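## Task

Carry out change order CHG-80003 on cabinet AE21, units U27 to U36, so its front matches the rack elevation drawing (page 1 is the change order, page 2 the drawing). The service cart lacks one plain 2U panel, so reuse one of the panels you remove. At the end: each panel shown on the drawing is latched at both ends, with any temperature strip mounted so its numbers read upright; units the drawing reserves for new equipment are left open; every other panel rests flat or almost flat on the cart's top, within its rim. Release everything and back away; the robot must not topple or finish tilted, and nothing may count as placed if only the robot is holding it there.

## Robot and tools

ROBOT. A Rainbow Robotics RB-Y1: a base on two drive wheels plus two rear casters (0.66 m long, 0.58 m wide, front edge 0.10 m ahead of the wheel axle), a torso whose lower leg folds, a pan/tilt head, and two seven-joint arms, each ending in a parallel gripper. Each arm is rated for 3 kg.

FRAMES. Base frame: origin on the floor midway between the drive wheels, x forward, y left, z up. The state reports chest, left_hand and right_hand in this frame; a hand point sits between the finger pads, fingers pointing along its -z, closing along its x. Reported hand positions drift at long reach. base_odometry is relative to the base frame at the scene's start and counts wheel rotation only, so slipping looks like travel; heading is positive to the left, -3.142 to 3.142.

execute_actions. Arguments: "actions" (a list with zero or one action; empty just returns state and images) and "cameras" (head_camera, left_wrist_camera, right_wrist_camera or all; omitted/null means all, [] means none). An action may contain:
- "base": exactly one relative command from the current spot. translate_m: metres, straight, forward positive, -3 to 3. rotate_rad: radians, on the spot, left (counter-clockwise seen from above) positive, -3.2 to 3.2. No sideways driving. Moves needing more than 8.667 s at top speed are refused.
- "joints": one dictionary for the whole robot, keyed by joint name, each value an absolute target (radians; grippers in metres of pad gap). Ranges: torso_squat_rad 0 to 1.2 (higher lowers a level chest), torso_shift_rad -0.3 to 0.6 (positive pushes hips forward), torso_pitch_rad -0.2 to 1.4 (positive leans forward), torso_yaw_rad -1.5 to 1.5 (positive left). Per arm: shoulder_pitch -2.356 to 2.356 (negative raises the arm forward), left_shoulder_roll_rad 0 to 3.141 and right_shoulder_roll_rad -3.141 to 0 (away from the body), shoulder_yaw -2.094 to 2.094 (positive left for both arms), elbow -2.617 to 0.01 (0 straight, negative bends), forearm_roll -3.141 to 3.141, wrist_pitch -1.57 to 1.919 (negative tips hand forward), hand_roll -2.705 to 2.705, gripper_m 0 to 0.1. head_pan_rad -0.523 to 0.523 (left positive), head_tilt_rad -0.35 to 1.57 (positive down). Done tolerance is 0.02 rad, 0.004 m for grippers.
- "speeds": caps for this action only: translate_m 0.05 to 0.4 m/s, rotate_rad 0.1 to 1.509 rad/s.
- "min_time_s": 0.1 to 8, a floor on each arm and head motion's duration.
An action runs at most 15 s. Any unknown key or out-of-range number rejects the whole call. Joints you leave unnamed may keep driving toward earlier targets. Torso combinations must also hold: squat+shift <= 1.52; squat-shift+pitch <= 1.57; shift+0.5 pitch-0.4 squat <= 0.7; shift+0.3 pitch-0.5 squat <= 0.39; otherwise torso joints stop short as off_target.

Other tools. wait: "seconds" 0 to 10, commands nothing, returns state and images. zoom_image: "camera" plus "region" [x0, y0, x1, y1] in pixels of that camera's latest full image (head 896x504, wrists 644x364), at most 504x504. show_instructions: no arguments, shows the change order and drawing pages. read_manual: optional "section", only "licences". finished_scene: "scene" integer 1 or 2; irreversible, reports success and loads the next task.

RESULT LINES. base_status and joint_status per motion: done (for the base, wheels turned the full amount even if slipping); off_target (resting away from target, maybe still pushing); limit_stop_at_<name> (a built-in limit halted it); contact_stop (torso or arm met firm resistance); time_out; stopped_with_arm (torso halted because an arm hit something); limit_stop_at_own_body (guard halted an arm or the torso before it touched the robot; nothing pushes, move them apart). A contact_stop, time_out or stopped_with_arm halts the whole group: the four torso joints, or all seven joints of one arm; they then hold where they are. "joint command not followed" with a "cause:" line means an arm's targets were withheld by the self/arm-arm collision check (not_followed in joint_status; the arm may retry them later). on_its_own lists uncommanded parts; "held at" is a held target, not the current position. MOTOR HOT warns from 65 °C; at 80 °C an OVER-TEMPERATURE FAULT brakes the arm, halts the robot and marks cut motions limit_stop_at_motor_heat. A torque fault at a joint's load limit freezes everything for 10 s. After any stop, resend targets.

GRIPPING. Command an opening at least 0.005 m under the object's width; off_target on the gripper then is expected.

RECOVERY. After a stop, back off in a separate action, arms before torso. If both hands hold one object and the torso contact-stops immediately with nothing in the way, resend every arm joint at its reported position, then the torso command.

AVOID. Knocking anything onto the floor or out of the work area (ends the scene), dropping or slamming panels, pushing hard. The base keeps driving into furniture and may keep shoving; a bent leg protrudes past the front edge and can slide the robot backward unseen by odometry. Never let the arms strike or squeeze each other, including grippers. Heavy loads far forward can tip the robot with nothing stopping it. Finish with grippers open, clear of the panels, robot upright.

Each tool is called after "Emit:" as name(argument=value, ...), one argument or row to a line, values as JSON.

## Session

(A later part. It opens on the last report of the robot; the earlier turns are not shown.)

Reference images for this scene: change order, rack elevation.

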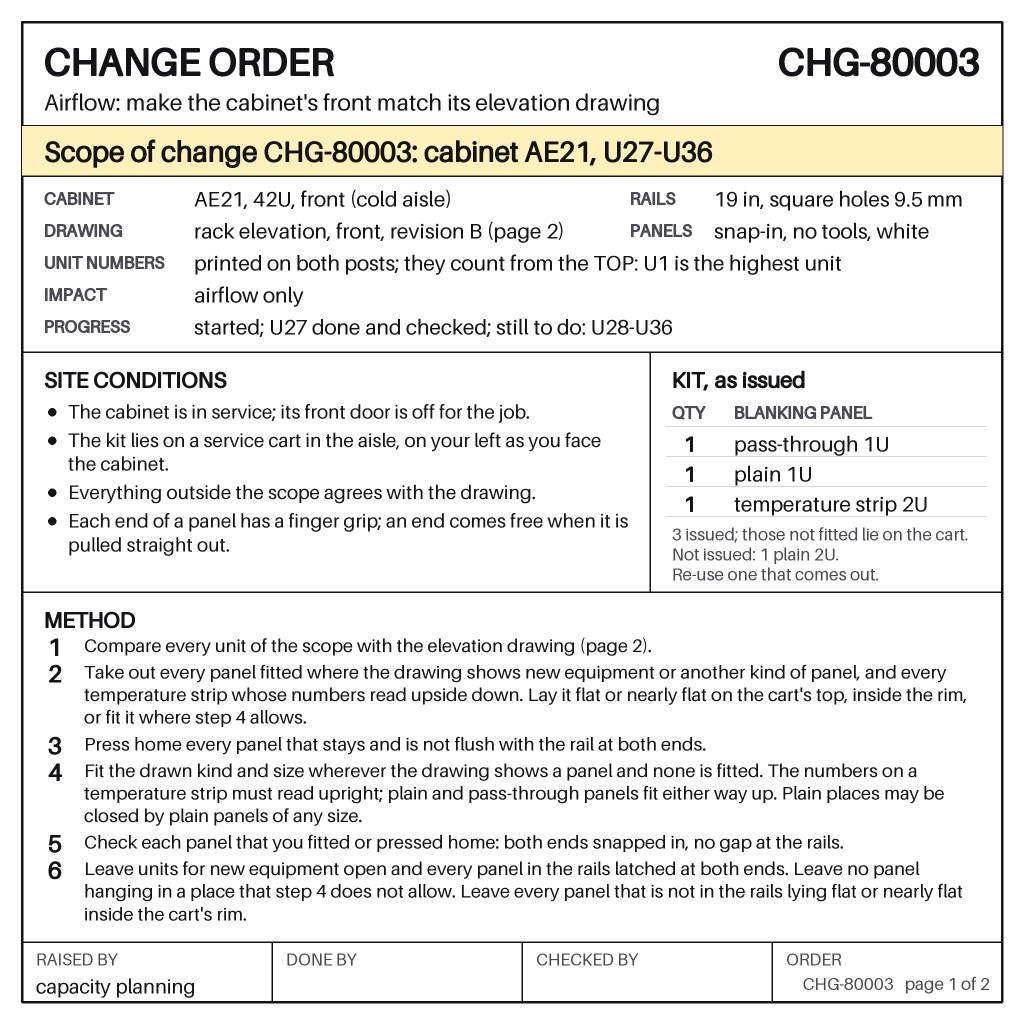

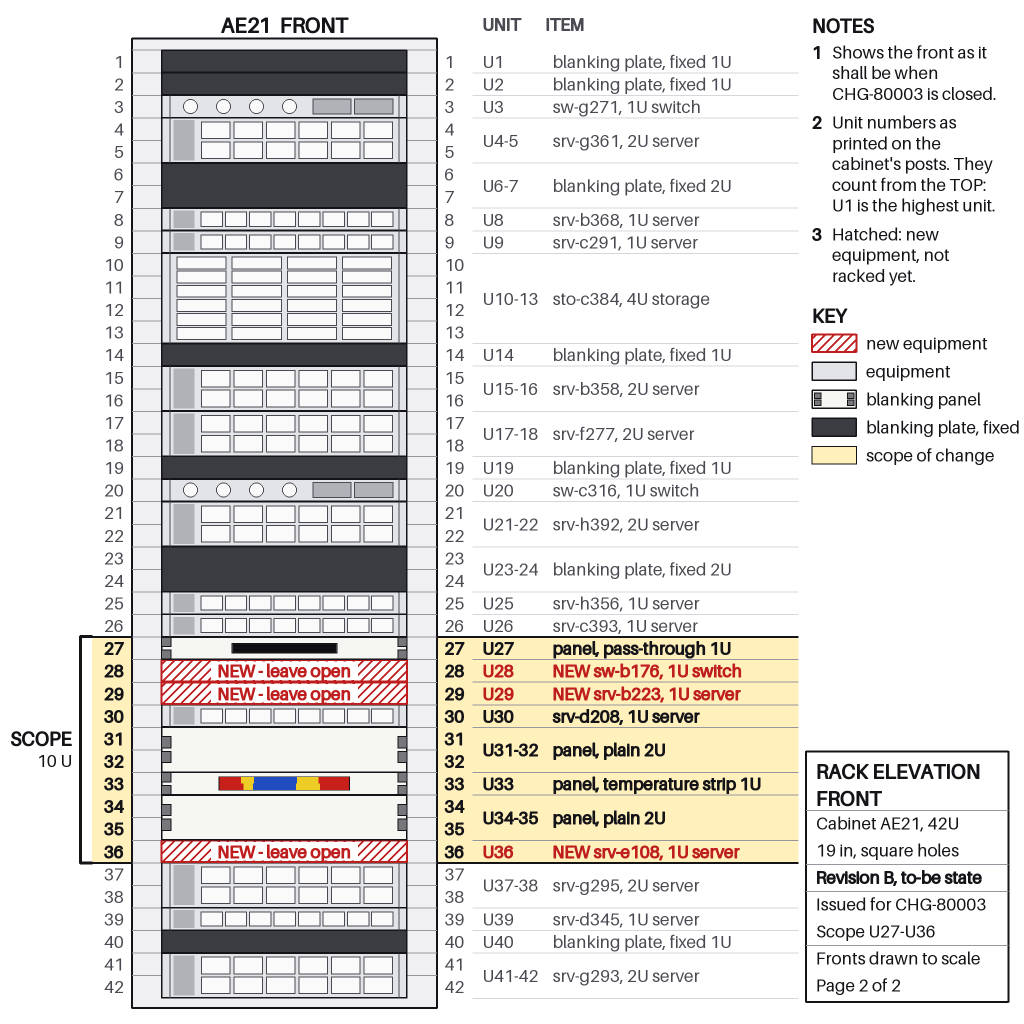

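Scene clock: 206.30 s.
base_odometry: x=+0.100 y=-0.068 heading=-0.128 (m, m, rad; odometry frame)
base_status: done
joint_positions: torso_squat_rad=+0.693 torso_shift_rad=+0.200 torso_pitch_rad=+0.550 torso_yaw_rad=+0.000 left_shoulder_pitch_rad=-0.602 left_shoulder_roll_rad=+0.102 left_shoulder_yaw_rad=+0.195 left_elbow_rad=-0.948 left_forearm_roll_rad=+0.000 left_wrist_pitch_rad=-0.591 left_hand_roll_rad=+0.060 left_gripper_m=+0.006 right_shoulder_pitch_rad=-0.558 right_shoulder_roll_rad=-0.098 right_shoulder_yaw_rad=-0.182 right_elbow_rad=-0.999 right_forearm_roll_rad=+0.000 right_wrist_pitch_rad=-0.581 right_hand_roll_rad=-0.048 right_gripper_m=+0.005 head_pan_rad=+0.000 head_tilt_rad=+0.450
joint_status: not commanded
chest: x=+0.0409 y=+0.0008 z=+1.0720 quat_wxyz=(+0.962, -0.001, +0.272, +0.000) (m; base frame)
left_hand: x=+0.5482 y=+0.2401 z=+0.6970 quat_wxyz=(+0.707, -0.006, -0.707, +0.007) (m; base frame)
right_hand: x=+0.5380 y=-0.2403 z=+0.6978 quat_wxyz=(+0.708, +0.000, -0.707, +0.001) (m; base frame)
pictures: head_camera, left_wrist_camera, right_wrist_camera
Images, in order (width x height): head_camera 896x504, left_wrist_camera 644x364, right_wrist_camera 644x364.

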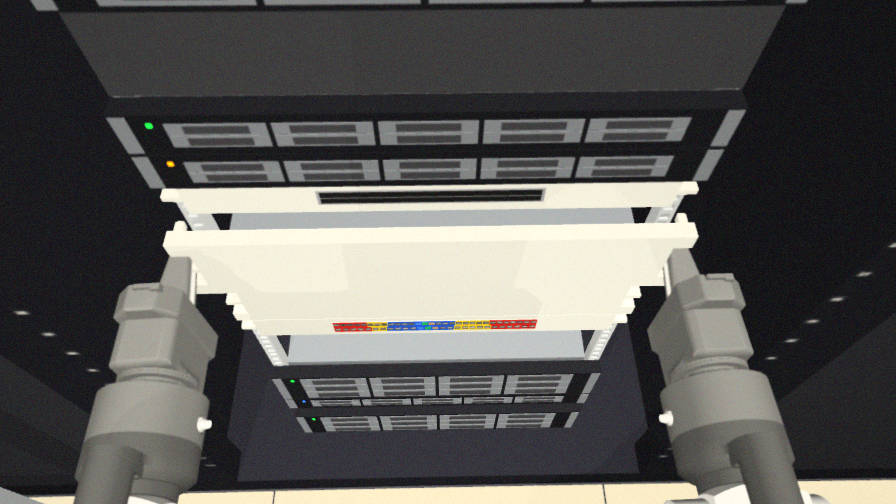

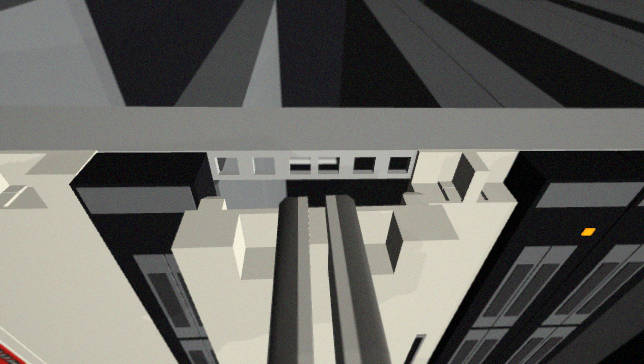

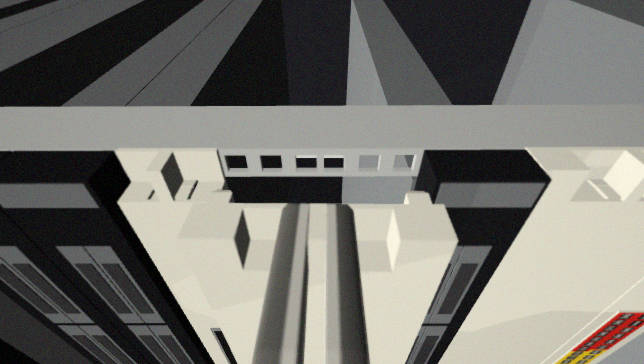

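Emit:
execute_actions(
  actions=[
    {"base": {"translate_m": -0.03}, "speeds": {"translate_m": 0.1}},
  ],
  cameras=[],
)

Emit:
execute_actions(
  actions=[
    {"joints": {"torso_squat_rad": 1.1804, "head_tilt_rad": 0.35}},
  ],
)

Scene clock: 211.77 s.
base_odometry: x=+0.071 y=-0.064 heading=-0.127 (m, m, rad; odometry frame)
base_status: done
joint_positions: torso_squat_rad=+0.693 torso_shift_rad=+0.200 torso_pitch_rad=+0.550 torso_yaw_rad=+0.000 left_shoulder_pitch_rad=-0.602 left_shoulder_roll_rad=+0.102 left_shoulder_yaw_rad=+0.195 left_elbow_rad=-0.948 left_forearm_roll_rad=+0.000 left_wrist_pitch_rad=-0.591 left_hand_roll_rad=+0.060 left_gripper_m=+0.006 right_shoulder_pitch_rad=-0.558 right_shoulder_roll_rad=-0.098 right_shoulder_yaw_rad=-0.182 right_elbow_rad=-0.999 right_forearm_roll_rad=+0.000 right_wrist_pitch_rad=-0.581 right_hand_roll_rad=-0.048 right_gripper_m=+0.005 head_pan_rad=+0.000 head_tilt_rad=+0.450
joint_status: not commanded
chest: x=+0.0408 y=+0.0008 z=+1.0720 quat_wxyz=(+0.962, -0.001, +0.272, +0.000) (m; base frame)
left_hand: x=+0.5481 y=+0.2401 z=+0.6969 quat_wxyz=(+0.707, -0.006, -0.707, +0.007) (m; base frame)
right_hand: x=+0.5380 y=-0.2403 z=+0.6978 quat_wxyz=(+0.708, +0.000, -0.707, +0.001) (m; base frame)
pictures: none
No camera images: the call's "cameras" was empty. Leave "cameras" out to get every camera's image.

Scene clock: 214.17 s.
base_odometry: x=+0.071 y=-0.064 heading=-0.127 (m, m, rad; odometry frame)
base_status: not commanded
joint_positions: torso_squat_rad=+1.180 torso_shift_rad=+0.200 torso_pitch_rad=+0.550 torso_yaw_rad=+0.000 left_shoulder_pitch_rad=-0.602 left_shoulder_roll_rad=+0.102 left_shoulder_yaw_rad=+0.195 left_elbow_rad=-0.948 left_forearm_roll_rad=+0.000 left_wrist_pitch_rad=-0.591 left_hand_roll_rad=+0.060 left_gripper_m=+0.006 right_shoulder_pitch_rad=-0.558 right_shoulder_roll_rad=-0.098 right_shoulder_yaw_rad=-0.182 right_elbow_rad=-0.999 right_forearm_roll_rad=+0.000 right_wrist_pitch_rad=-0.581 right_hand_roll_rad=-0.048 right_gripper_m=+0.005 head_pan_rad=+0.000 head_tilt_rad=+0.350
joint_status: all done
chest: x=-0.0133 y=+0.0006 z=+0.8054 quat_wxyz=(+0.962, -0.001, +0.272, +0.000) (m; base frame)
left_hand: x=+0.4940 y=+0.2398 z=+0.4303 quat_wxyz=(+0.707, -0.006, -0.707, +0.007) (m; base frame)
right_hand: x=+0.4839 y=-0.2406 z=+0.4311 quat_wxyz=(+0.708, +0.000, -0.707, +0.001) (m; base frame)
pictures: head_camera, left_wrist_camera, right_wrist_camera
Images, in order (width x height): head_camera 896x504, left_wrist_camera 644x364, right_wrist_camera 644x364.

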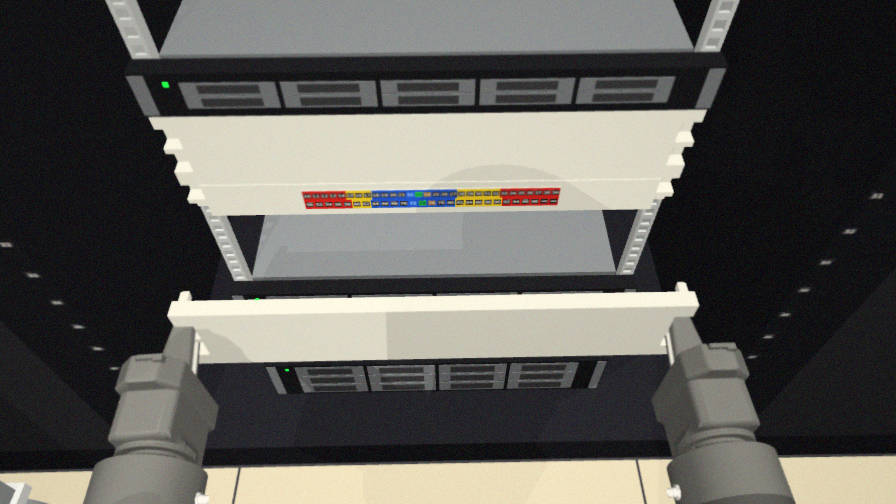

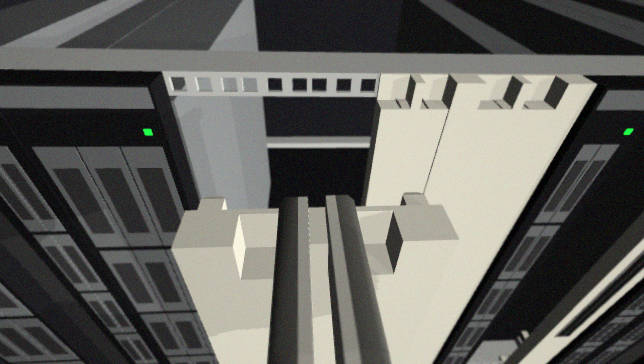

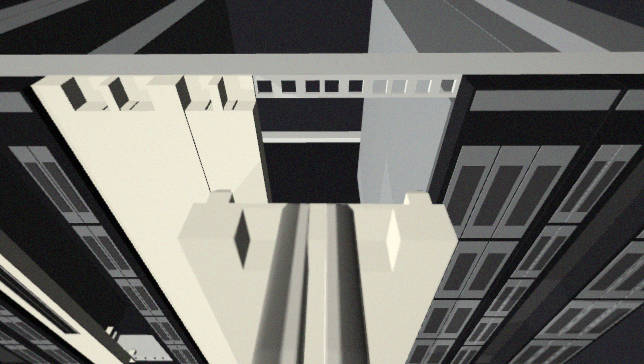

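Emit:
execute_actions(
  actions=[],
)

Scene clock: 232.70 s.
base_odometry: x=+0.071 y=-0.064 heading=-0.127 (m, m, rad; odometry frame)
base_status: not commanded
joint_positions: torso_squat_rad=+1.180 torso_shift_rad=+0.200 torso_pitch_rad=+0.550 torso_yaw_rad=+0.000 left_shoulder_pitch_rad=-0.602 left_shoulder_roll_rad=+0.102 left_shoulder_yaw_rad=+0.195 left_elbow_rad=-0.948 left_forearm_roll_rad=+0.000 left_wrist_pitch_rad=-0.591 left_hand_roll_rad=+0.060 left_gripper_m=+0.006 right_shoulder_pitch_rad=-0.558 right_shoulder_roll_rad=-0.098 right_shoulder_yaw_rad=-0.182 right_elbow_rad=-0.999 right_forearm_roll_rad=+0.000 right_wrist_pitch_rad=-0.581 right_hand_roll_rad=-0.048 right_gripper_m=+0.005 head_pan_rad=+0.000 head_tilt_rad=+0.350
joint_status: all done
chest: x=-0.0133 y=+0.0006 z=+0.8054 quat_wxyz=(+0.962, -0.001, +0.272, +0.000) (m; base frame)
left_hand: x=+0.4940 y=+0.2398 z=+0.4303 quat_wxyz=(+0.707, -0.006, -0.707, +0.007) (m; base frame)
right_hand: x=+0.4839 y=-0.2406 z=+0.4311 quat_wxyz=(+0.708, +0.000, -0.707, +0.001) (m; base frame)
pictures: head_camera, left_wrist_camera, right_wrist_camera
Images, in order (width x height): head_camera 896x504, left_wrist_camera 644x364, right_wrist_camera 644x364.

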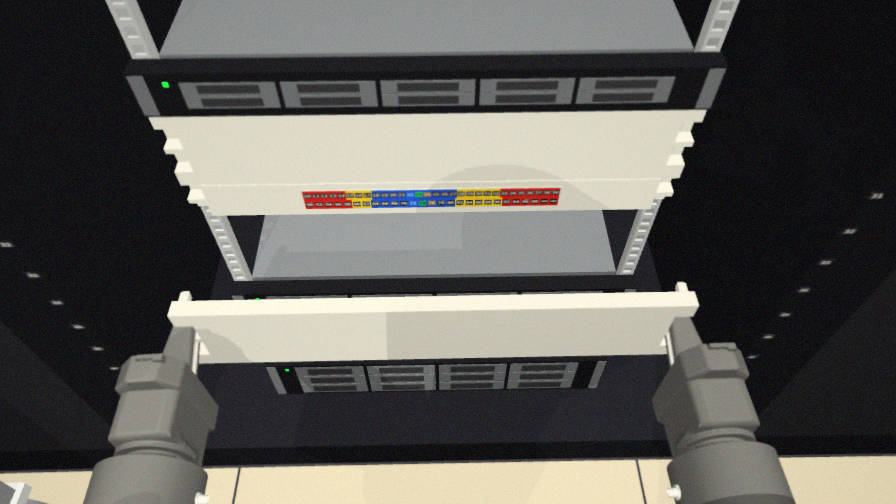

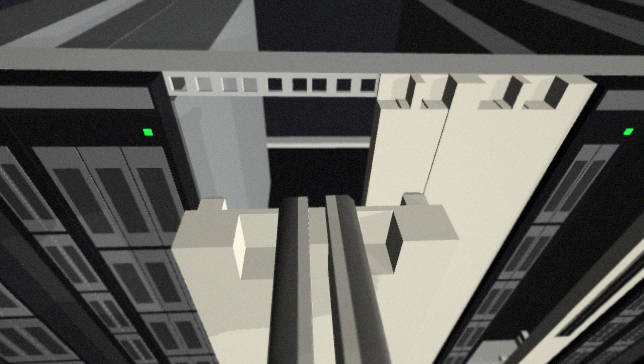

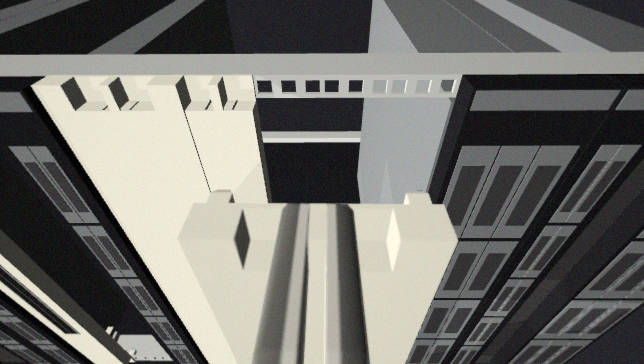

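Emit:
execute_actions(
  actions=[
    {"base": {"translate_m": 0.07}, "speeds": {"translate_m": 0.1}},
  ],
)

Scene clock: 236.23 s.
base_odometry: x=+0.140 y=-0.073 heading=-0.127 (m, m, rad; odometry frame)
base_status: done
joint_positions: torso_squat_rad=+1.180 torso_shift_rad=+0.200 torso_pitch_rad=+0.550 torso_yaw_rad=+0.000 left_shoulder_pitch_rad=-0.602 left_shoulder_roll_rad=+0.102 left_shoulder_yaw_rad=+0.195 left_elbow_rad=-0.948 left_forearm_roll_rad=+0.000 left_wrist_pitch_rad=-0.591 left_hand_roll_rad=+0.060 left_gripper_m=+0.006 right_shoulder_pitch_rad=-0.558 right_shoulder_roll_rad=-0.098 right_shoulder_yaw_rad=-0.182 right_elbow_rad=-0.999 right_forearm_roll_rad=+0.000 right_wrist_pitch_rad=-0.581 right_hand_roll_rad=-0.048 right_gripper_m=+0.005 head_pan_rad=+0.000 head_tilt_rad=+0.350
joint_status: not commanded
chest: x=-0.0132 y=+0.0006 z=+0.8053 quat_wxyz=(+0.962, -0.001, +0.272, +0.000) (m; base frame)
left_hand: x=+0.4941 y=+0.2398 z=+0.4302 quat_wxyz=(+0.707, -0.006, -0.707, +0.007) (m; base frame)
right_hand: x=+0.4839 y=-0.2405 z=+0.4310 quat_wxyz=(+0.708, +0.000, -0.707, +0.001) (m; base frame)
pictures: head_camera, left_wrist_camera, right_wrist_camera
Images, in order (width x height): head_camera 896x504, left_wrist_camera 644x364, right_wrist_camera 644x364.

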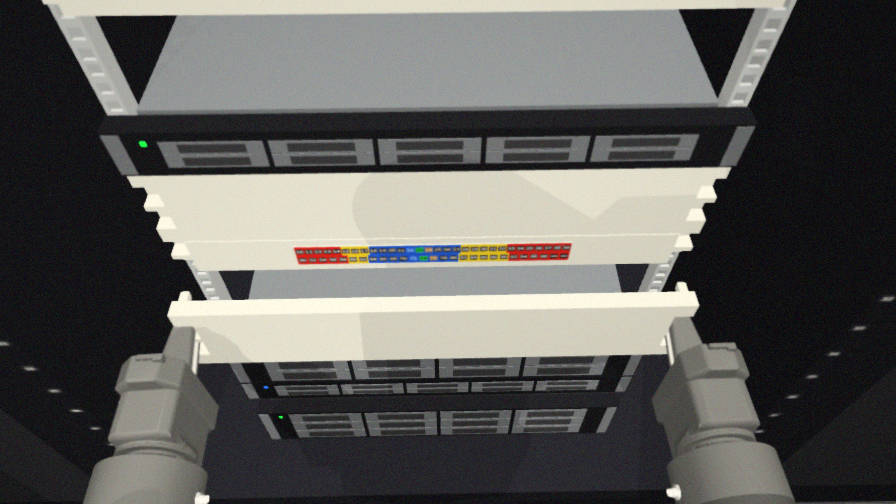

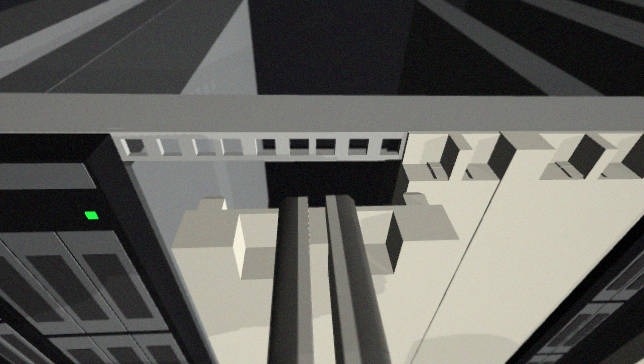

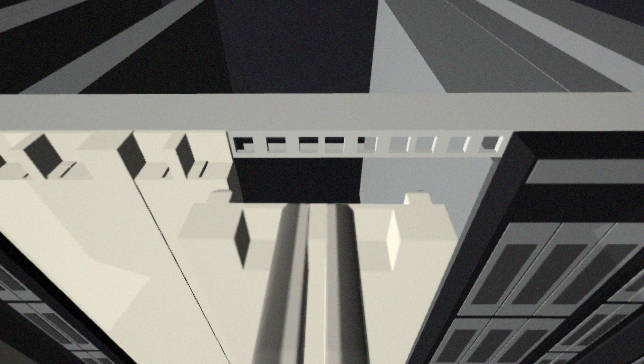

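Emit:
zoom_image(
  camera="left_wrist_camera",
  region=[100, 110, 500, 300],
)

Emit:
zoom_image(
  camera="right_wrist_camera",
  region=[140, 110, 540, 300],
)

Region (100, 110, 500, 300) of left_wrist_camera's 644x364 image, scaled by 1.260, with more detail than that image has; it fills the top 239 rows of this view, and the rest is white.

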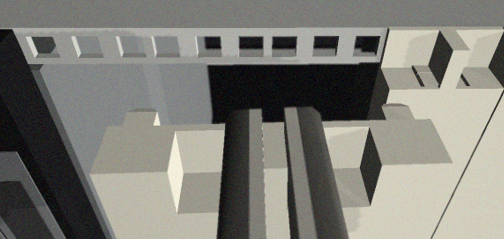

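Region (140, 110, 540, 300) of right_wrist_camera's 644x364 image, scaled by 1.260, with more detail than that image has; it fills the top 239 rows of this view, and the rest is white.

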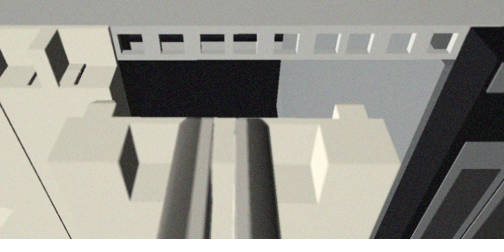

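Emit:
execute_actions(
  actions=[
    {"base": {"translate_m": 0.025}, "joints": {"torso_squat_rad": 1.183}, "speeds": {"translate_m": 0.05}},
  ],
)

Scene clock: 250.53 s.
base_odometry: x=+0.165 y=-0.076 heading=-0.127 (m, m, rad; odometry frame)
base_status: done
joint_positions: torso_squat_rad=+1.183 torso_shift_rad=+0.200 torso_pitch_rad=+0.550 torso_yaw_rad=+0.000 left_shoulder_pitch_rad=-0.602 left_shoulder_roll_rad=+0.102 left_shoulder_yaw_rad=+0.195 left_elbow_rad=-0.948 left_forearm_roll_rad=+0.000 left_wrist_pitch_rad=-0.591 left_hand_roll_rad=+0.060 left_gripper_m=+0.006 right_shoulder_pitch_rad=-0.558 right_shoulder_roll_rad=-0.098 right_shoulder_yaw_rad=-0.182 right_elbow_rad=-0.999 right_forearm_roll_rad=+0.000 right_wrist_pitch_rad=-0.581 right_hand_roll_rad=-0.048 right_gripper_m=+0.005 head_pan_rad=+0.000 head_tilt_rad=+0.350
joint_status: all done
chest: x=-0.0136 y=+0.0006 z=+0.8037 quat_wxyz=(+0.962, -0.001, +0.272, +0.000) (m; base frame)
left_hand: x=+0.4937 y=+0.2398 z=+0.4286 quat_wxyz=(+0.707, -0.006, -0.707, +0.007) (m; base frame)
right_hand: x=+0.4836 y=-0.2405 z=+0.4294 quat_wxyz=(+0.708, +0.000, -0.707, +0.001) (m; base frame)
pictures: head_camera, left_wrist_camera, right_wrist_camera
Images, in order (width x height): head_camera 896x504, left_wrist_camera 644x364, right_wrist_camera 644x364.

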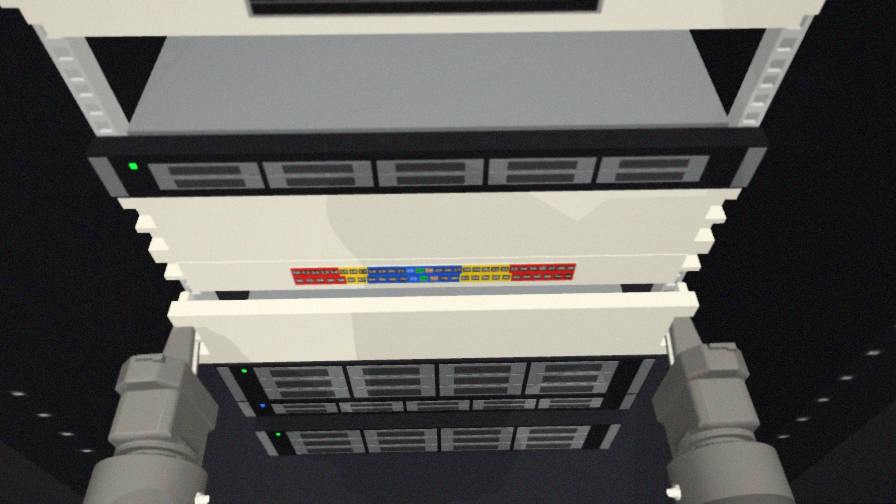

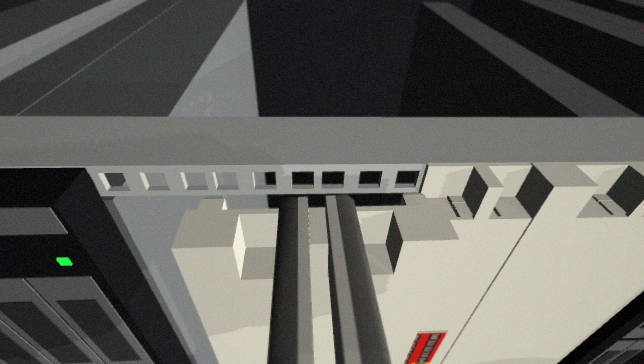

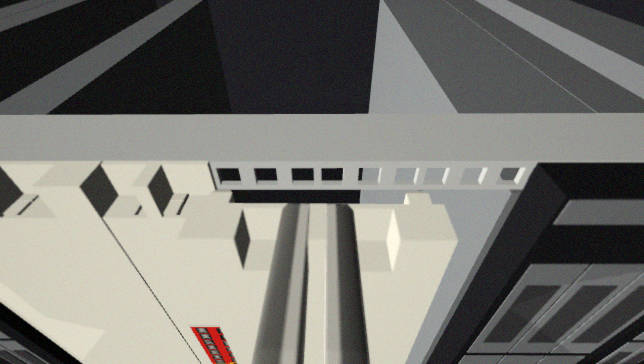

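Emit:
zoom_image(
  camera="left_wrist_camera",
  region=[160, 150, 480, 290],
)

Emit:
zoom_image(
  camera="right_wrist_camera",
  region=[160, 150, 480, 290],
)

Region (160, 150, 480, 290) of left_wrist_camera's 644x364 image, scaled by 1.575, with more detail than that image has; it fills the top 220 rows of this view, and the rest is white.

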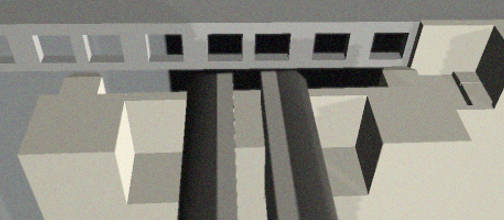

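Region (160, 150, 480, 290) of right_wrist_camera's 644x364 image, scaled by 1.575, with more detail than that image has; it fills the top 220 rows of this view, and the rest is white.

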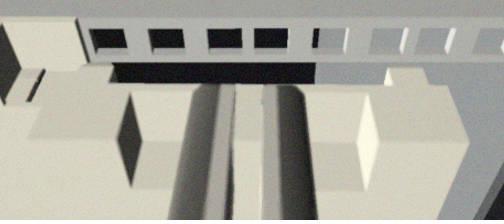

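Emit:
execute_actions(
  actions=[
    {"base": {"translate_m": 0.015}, "joints": {"torso_squat_rad": 1.182}, "speeds": {"translate_m": 0.05}},
  ],
)

Scene clock: 264.90 s.
base_odometry: x=+0.180 y=-0.078 heading=-0.128 (m, m, rad; odometry frame)
base_status: done
joint_positions: torso_squat_rad=+1.182 torso_shift_rad=+0.200 torso_pitch_rad=+0.550 torso_yaw_rad=+0.000 left_shoulder_pitch_rad=-0.602 left_shoulder_roll_rad=+0.102 left_shoulder_yaw_rad=+0.195 left_elbow_rad=-0.948 left_forearm_roll_rad=+0.000 left_wrist_pitch_rad=-0.592 left_hand_roll_rad=+0.060 left_gripper_m=+0.006 right_shoulder_pitch_rad=-0.558 right_shoulder_roll_rad=-0.098 right_shoulder_yaw_rad=-0.182 right_elbow_rad=-0.999 right_forearm_roll_rad=+0.000 right_wrist_pitch_rad=-0.581 right_hand_roll_rad=-0.048 right_gripper_m=+0.005 head_pan_rad=+0.000 head_tilt_rad=+0.350
joint_status: all done
chest: x=-0.0135 y=+0.0006 z=+0.8043 quat_wxyz=(+0.962, -0.001, +0.272, +0.000) (m; base frame)
left_hand: x=+0.4940 y=+0.2398 z=+0.4295 quat_wxyz=(+0.707, -0.006, -0.707, +0.007) (m; base frame)
right_hand: x=+0.4837 y=-0.2405 z=+0.4301 quat_wxyz=(+0.708, +0.000, -0.707, +0.001) (m; base frame)
pictures: head_camera, left_wrist_camera, right_wrist_camera
Images, in order (width x height): head_camera 896x504, left_wrist_camera 644x364, right_wrist_camera 644x364.

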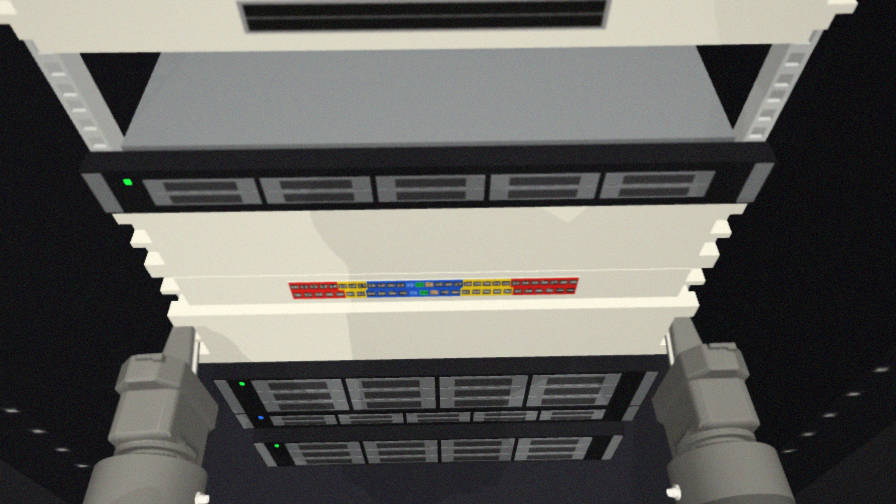

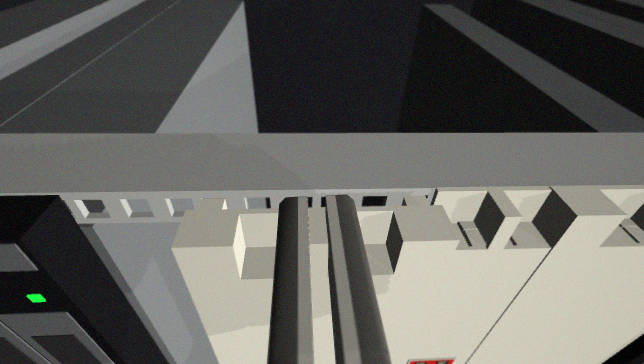

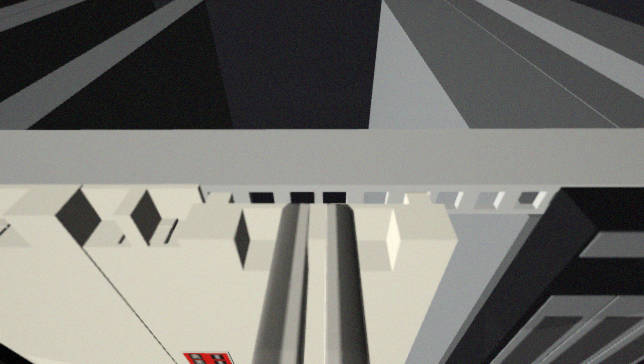

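Emit:
execute_actions(
  actions=[
    {"base": {"translate_m": 0.008}, "speeds": {"translate_m": 0.05}},
  ],
)

Scene clock: 267.03 s.
base_odometry: x=+0.188 y=-0.079 heading=-0.128 (m, m, rad; odometry frame)
base_status: done
joint_positions: torso_squat_rad=+1.182 torso_shift_rad=+0.200 torso_pitch_rad=+0.550 torso_yaw_rad=+0.000 left_shoulder_pitch_rad=-0.602 left_shoulder_roll_rad=+0.102 left_shoulder_yaw_rad=+0.195 left_elbow_rad=-0.948 left_forearm_roll_rad=+0.000 left_wrist_pitch_rad=-0.592 left_hand_roll_rad=+0.060 left_gripper_m=+0.006 right_shoulder_pitch_rad=-0.557 right_shoulder_roll_rad=-0.098 right_shoulder_yaw_rad=-0.182 right_elbow_rad=-0.999 right_forearm_roll_rad=+0.000 right_wrist_pitch_rad=-0.581 right_hand_roll_rad=-0.048 right_gripper_m=+0.005 head_pan_rad=+0.000 head_tilt_rad=+0.350
joint_status: not commanded
chest: x=-0.0135 y=+0.0006 z=+0.8043 quat_wxyz=(+0.962, -0.001, +0.272, +0.000) (m; base frame)
left_hand: x=+0.4939 y=+0.2398 z=+0.4296 quat_wxyz=(+0.707, -0.006, -0.707, +0.007) (m; base frame)
right_hand: x=+0.4835 y=-0.2406 z=+0.4299 quat_wxyz=(+0.708, +0.000, -0.707, +0.001) (m; base frame)
pictures: head_camera, left_wrist_camera, right_wrist_camera
Images, in order (width x height): head_camera 896x504, left_wrist_camera 644x364, right_wrist_camera 644x364.

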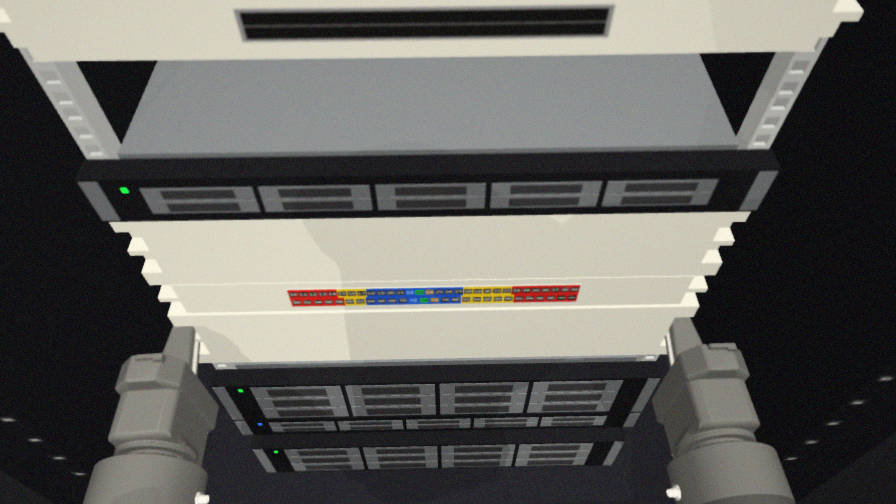

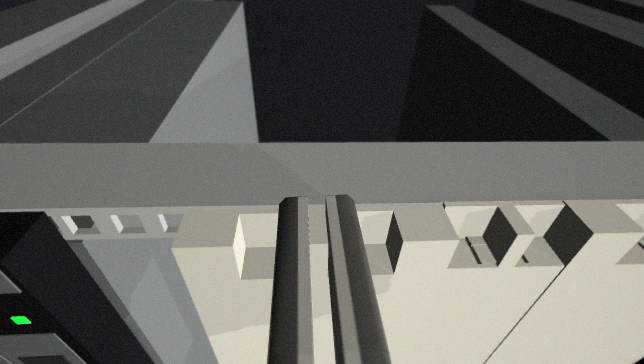

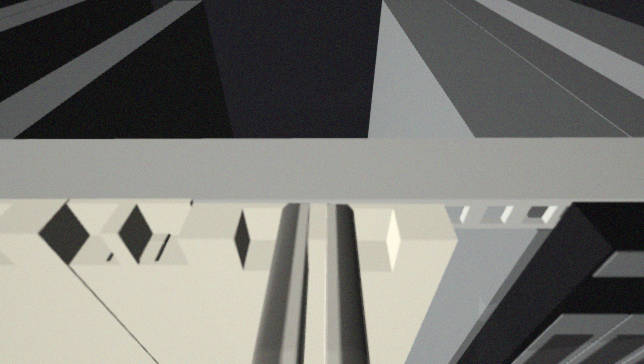

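Emit:
zoom_image(
  camera="left_wrist_camera",
  region=[340, 180, 644, 300],
)

Emit:
zoom_image(
  camera="right_wrist_camera",
  region=[0, 180, 304, 300],
)

Region (340, 180, 644, 300) of left_wrist_camera's 644x364 image, scaled by 1.658, with more detail than that image has; it fills the top 199 rows of this view, and the rest is white.

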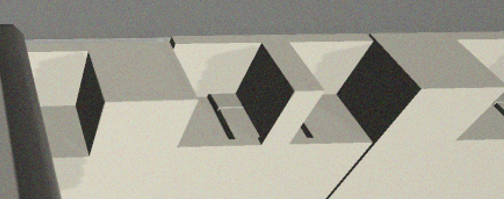

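Region (0, 180, 304, 300) of right_wrist_camera's 644x364 image, scaled by 1.658, with more detail than that image has; it fills the top 199 rows of this view, and the rest is white.

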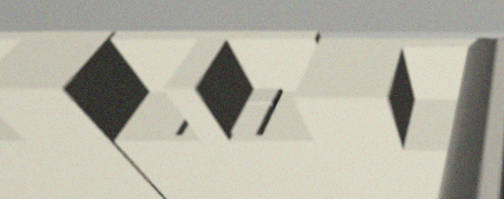

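Emit:
execute_actions(
  actions=[
    {"base": {"translate_m": 0.0035}, "speeds": {"translate_m": 0.05}},
  ],
)

Scene clock: 274.37 s.
base_odometry: x=+0.191 y=-0.079 heading=-0.128 (m, m, rad; odometry frame)
base_status: done
joint_positions: torso_squat_rad=+1.182 torso_shift_rad=+0.200 torso_pitch_rad=+0.550 torso_yaw_rad=+0.000 left_shoulder_pitch_rad=-0.601 left_shoulder_roll_rad=+0.101 left_shoulder_yaw_rad=+0.195 left_elbow_rad=-0.948 left_forearm_roll_rad=+0.000 left_wrist_pitch_rad=-0.592 left_hand_roll_rad=+0.060 left_gripper_m=+0.006 right_shoulder_pitch_rad=-0.556 right_shoulder_roll_rad=-0.098 right_shoulder_yaw_rad=-0.182 right_elbow_rad=-0.999 right_forearm_roll_rad=+0.000 right_wrist_pitch_rad=-0.582 right_hand_roll_rad=-0.048 right_gripper_m=+0.005 head_pan_rad=+0.000 head_tilt_rad=+0.350
joint_status: not commanded
chest: x=-0.0136 y=+0.0006 z=+0.8044 quat_wxyz=(+0.962, -0.001, +0.271, +0.000) (m; base frame)
left_hand: x=+0.4932 y=+0.2399 z=+0.4291 quat_wxyz=(+0.707, -0.006, -0.707, +0.007) (m; base frame)
right_hand: x=+0.4830 y=-0.2407 z=+0.4296 quat_wxyz=(+0.708, +0.000, -0.706, +0.001) (m; base frame)
pictures: head_camera, left_wrist_camera, right_wrist_camera
Images, in order (width x height): head_camera 896x504, left_wrist_camera 644x364, right_wrist_camera 644x364.

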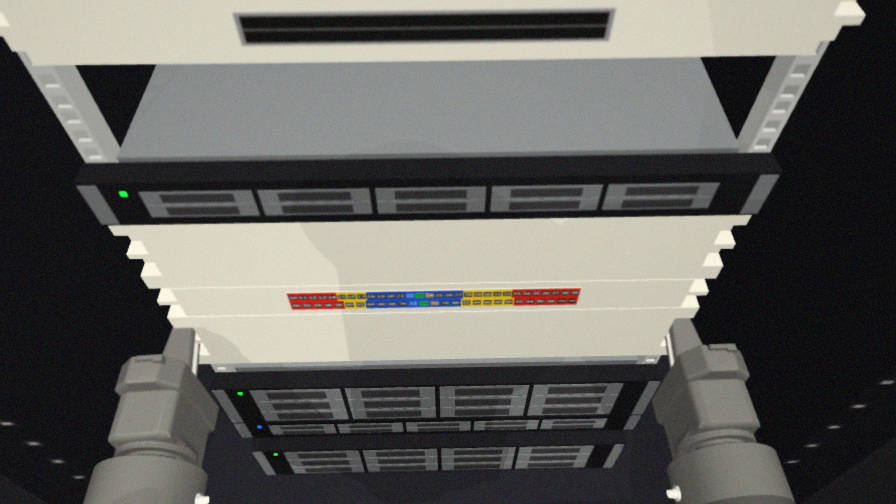

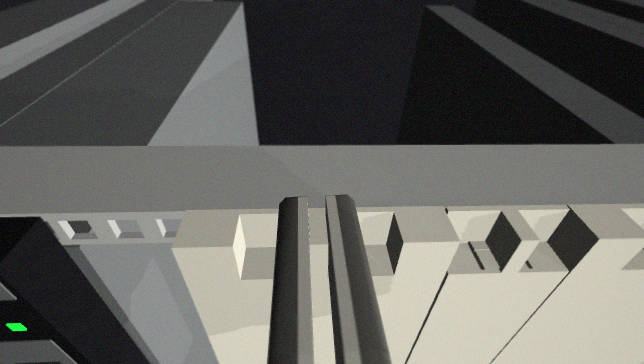

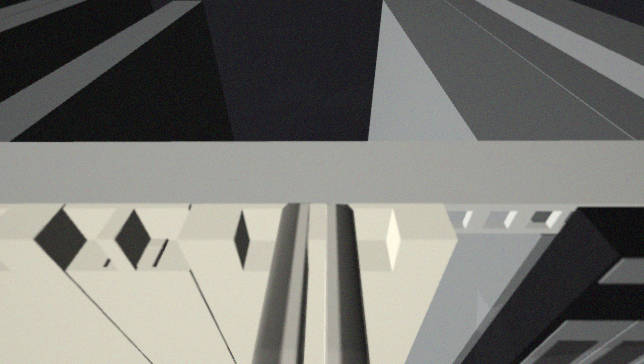

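Emit:
zoom_image(
  camera="left_wrist_camera",
  region=[340, 180, 644, 300],
)

Emit:
zoom_image(
  camera="right_wrist_camera",
  region=[0, 180, 304, 300],
)

Region (340, 180, 644, 300) of left_wrist_camera's 644x364 image, scaled by 1.658, with more detail than that image has; it fills the top 199 rows of this view, and the rest is white.

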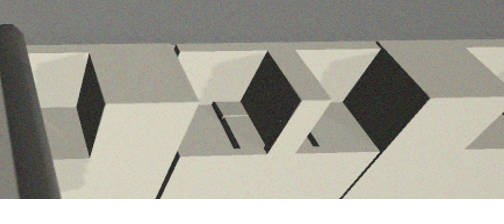

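Region (0, 180, 304, 300) of right_wrist_camera's 644x364 image, scaled by 1.658, with more detail than that image has; it fills the top 199 rows of this view, and the rest is white.

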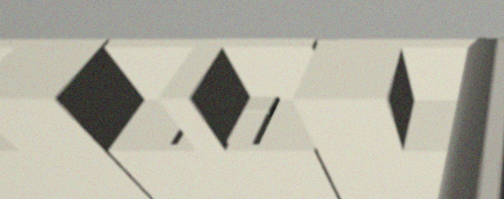

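Emit:
execute_actions(
  actions=[
    {"base": {"translate_m": 0.002}, "speeds": {"translate_m": 0.05}},
  ],
)

Scene clock: 281.30 s.
base_odometry: x=+0.193 y=-0.079 heading=-0.128 (m, m, rad; odometry frame)
base_status: done
joint_positions: torso_squat_rad=+1.182 torso_shift_rad=+0.199 torso_pitch_rad=+0.549 torso_yaw_rad=+0.000 left_shoulder_pitch_rad=-0.599 left_shoulder_roll_rad=+0.101 left_shoulder_yaw_rad=+0.195 left_elbow_rad=-0.947 left_forearm_roll_rad=+0.000 left_wrist_pitch_rad=-0.593 left_hand_roll_rad=+0.060 left_gripper_m=+0.006 right_shoulder_pitch_rad=-0.555 right_shoulder_roll_rad=-0.097 right_shoulder_yaw_rad=-0.182 right_elbow_rad=-0.999 right_forearm_roll_rad=+0.000 right_wrist_pitch_rad=-0.582 right_hand_roll_rad=-0.048 right_gripper_m=+0.005 head_pan_rad=+0.000 head_tilt_rad=+0.350
joint_status: not commanded
chest: x=-0.0139 y=+0.0006 z=+0.8044 quat_wxyz=(+0.963, -0.001, +0.271, +0.000) (m; base frame)
left_hand: x=+0.4923 y=+0.2401 z=+0.4285 quat_wxyz=(+0.708, -0.006, -0.707, +0.007) (m; base frame)
right_hand: x=+0.4821 y=-0.2408 z=+0.4292 quat_wxyz=(+0.708, +0.000, -0.706, +0.000) (m; base frame)
pictures: head_camera, left_wrist_camera, right_wrist_camera
Images, in order (width x height): head_camera 896x504, left_wrist_camera 644x364, right_wrist_camera 644x364.

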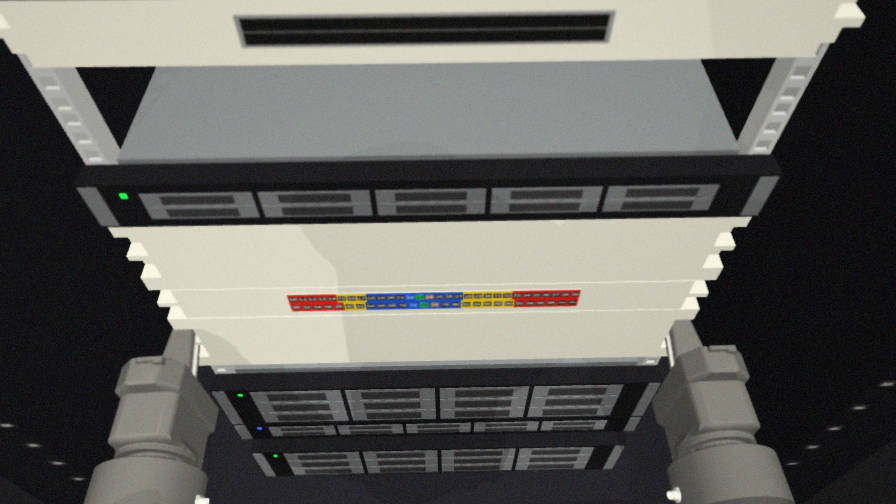

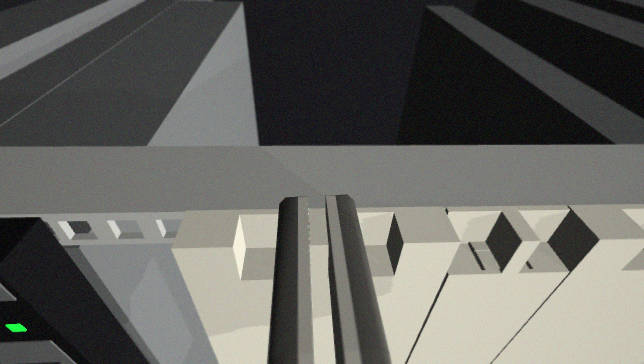

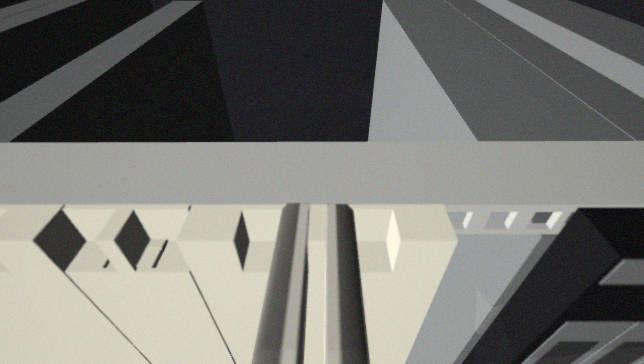

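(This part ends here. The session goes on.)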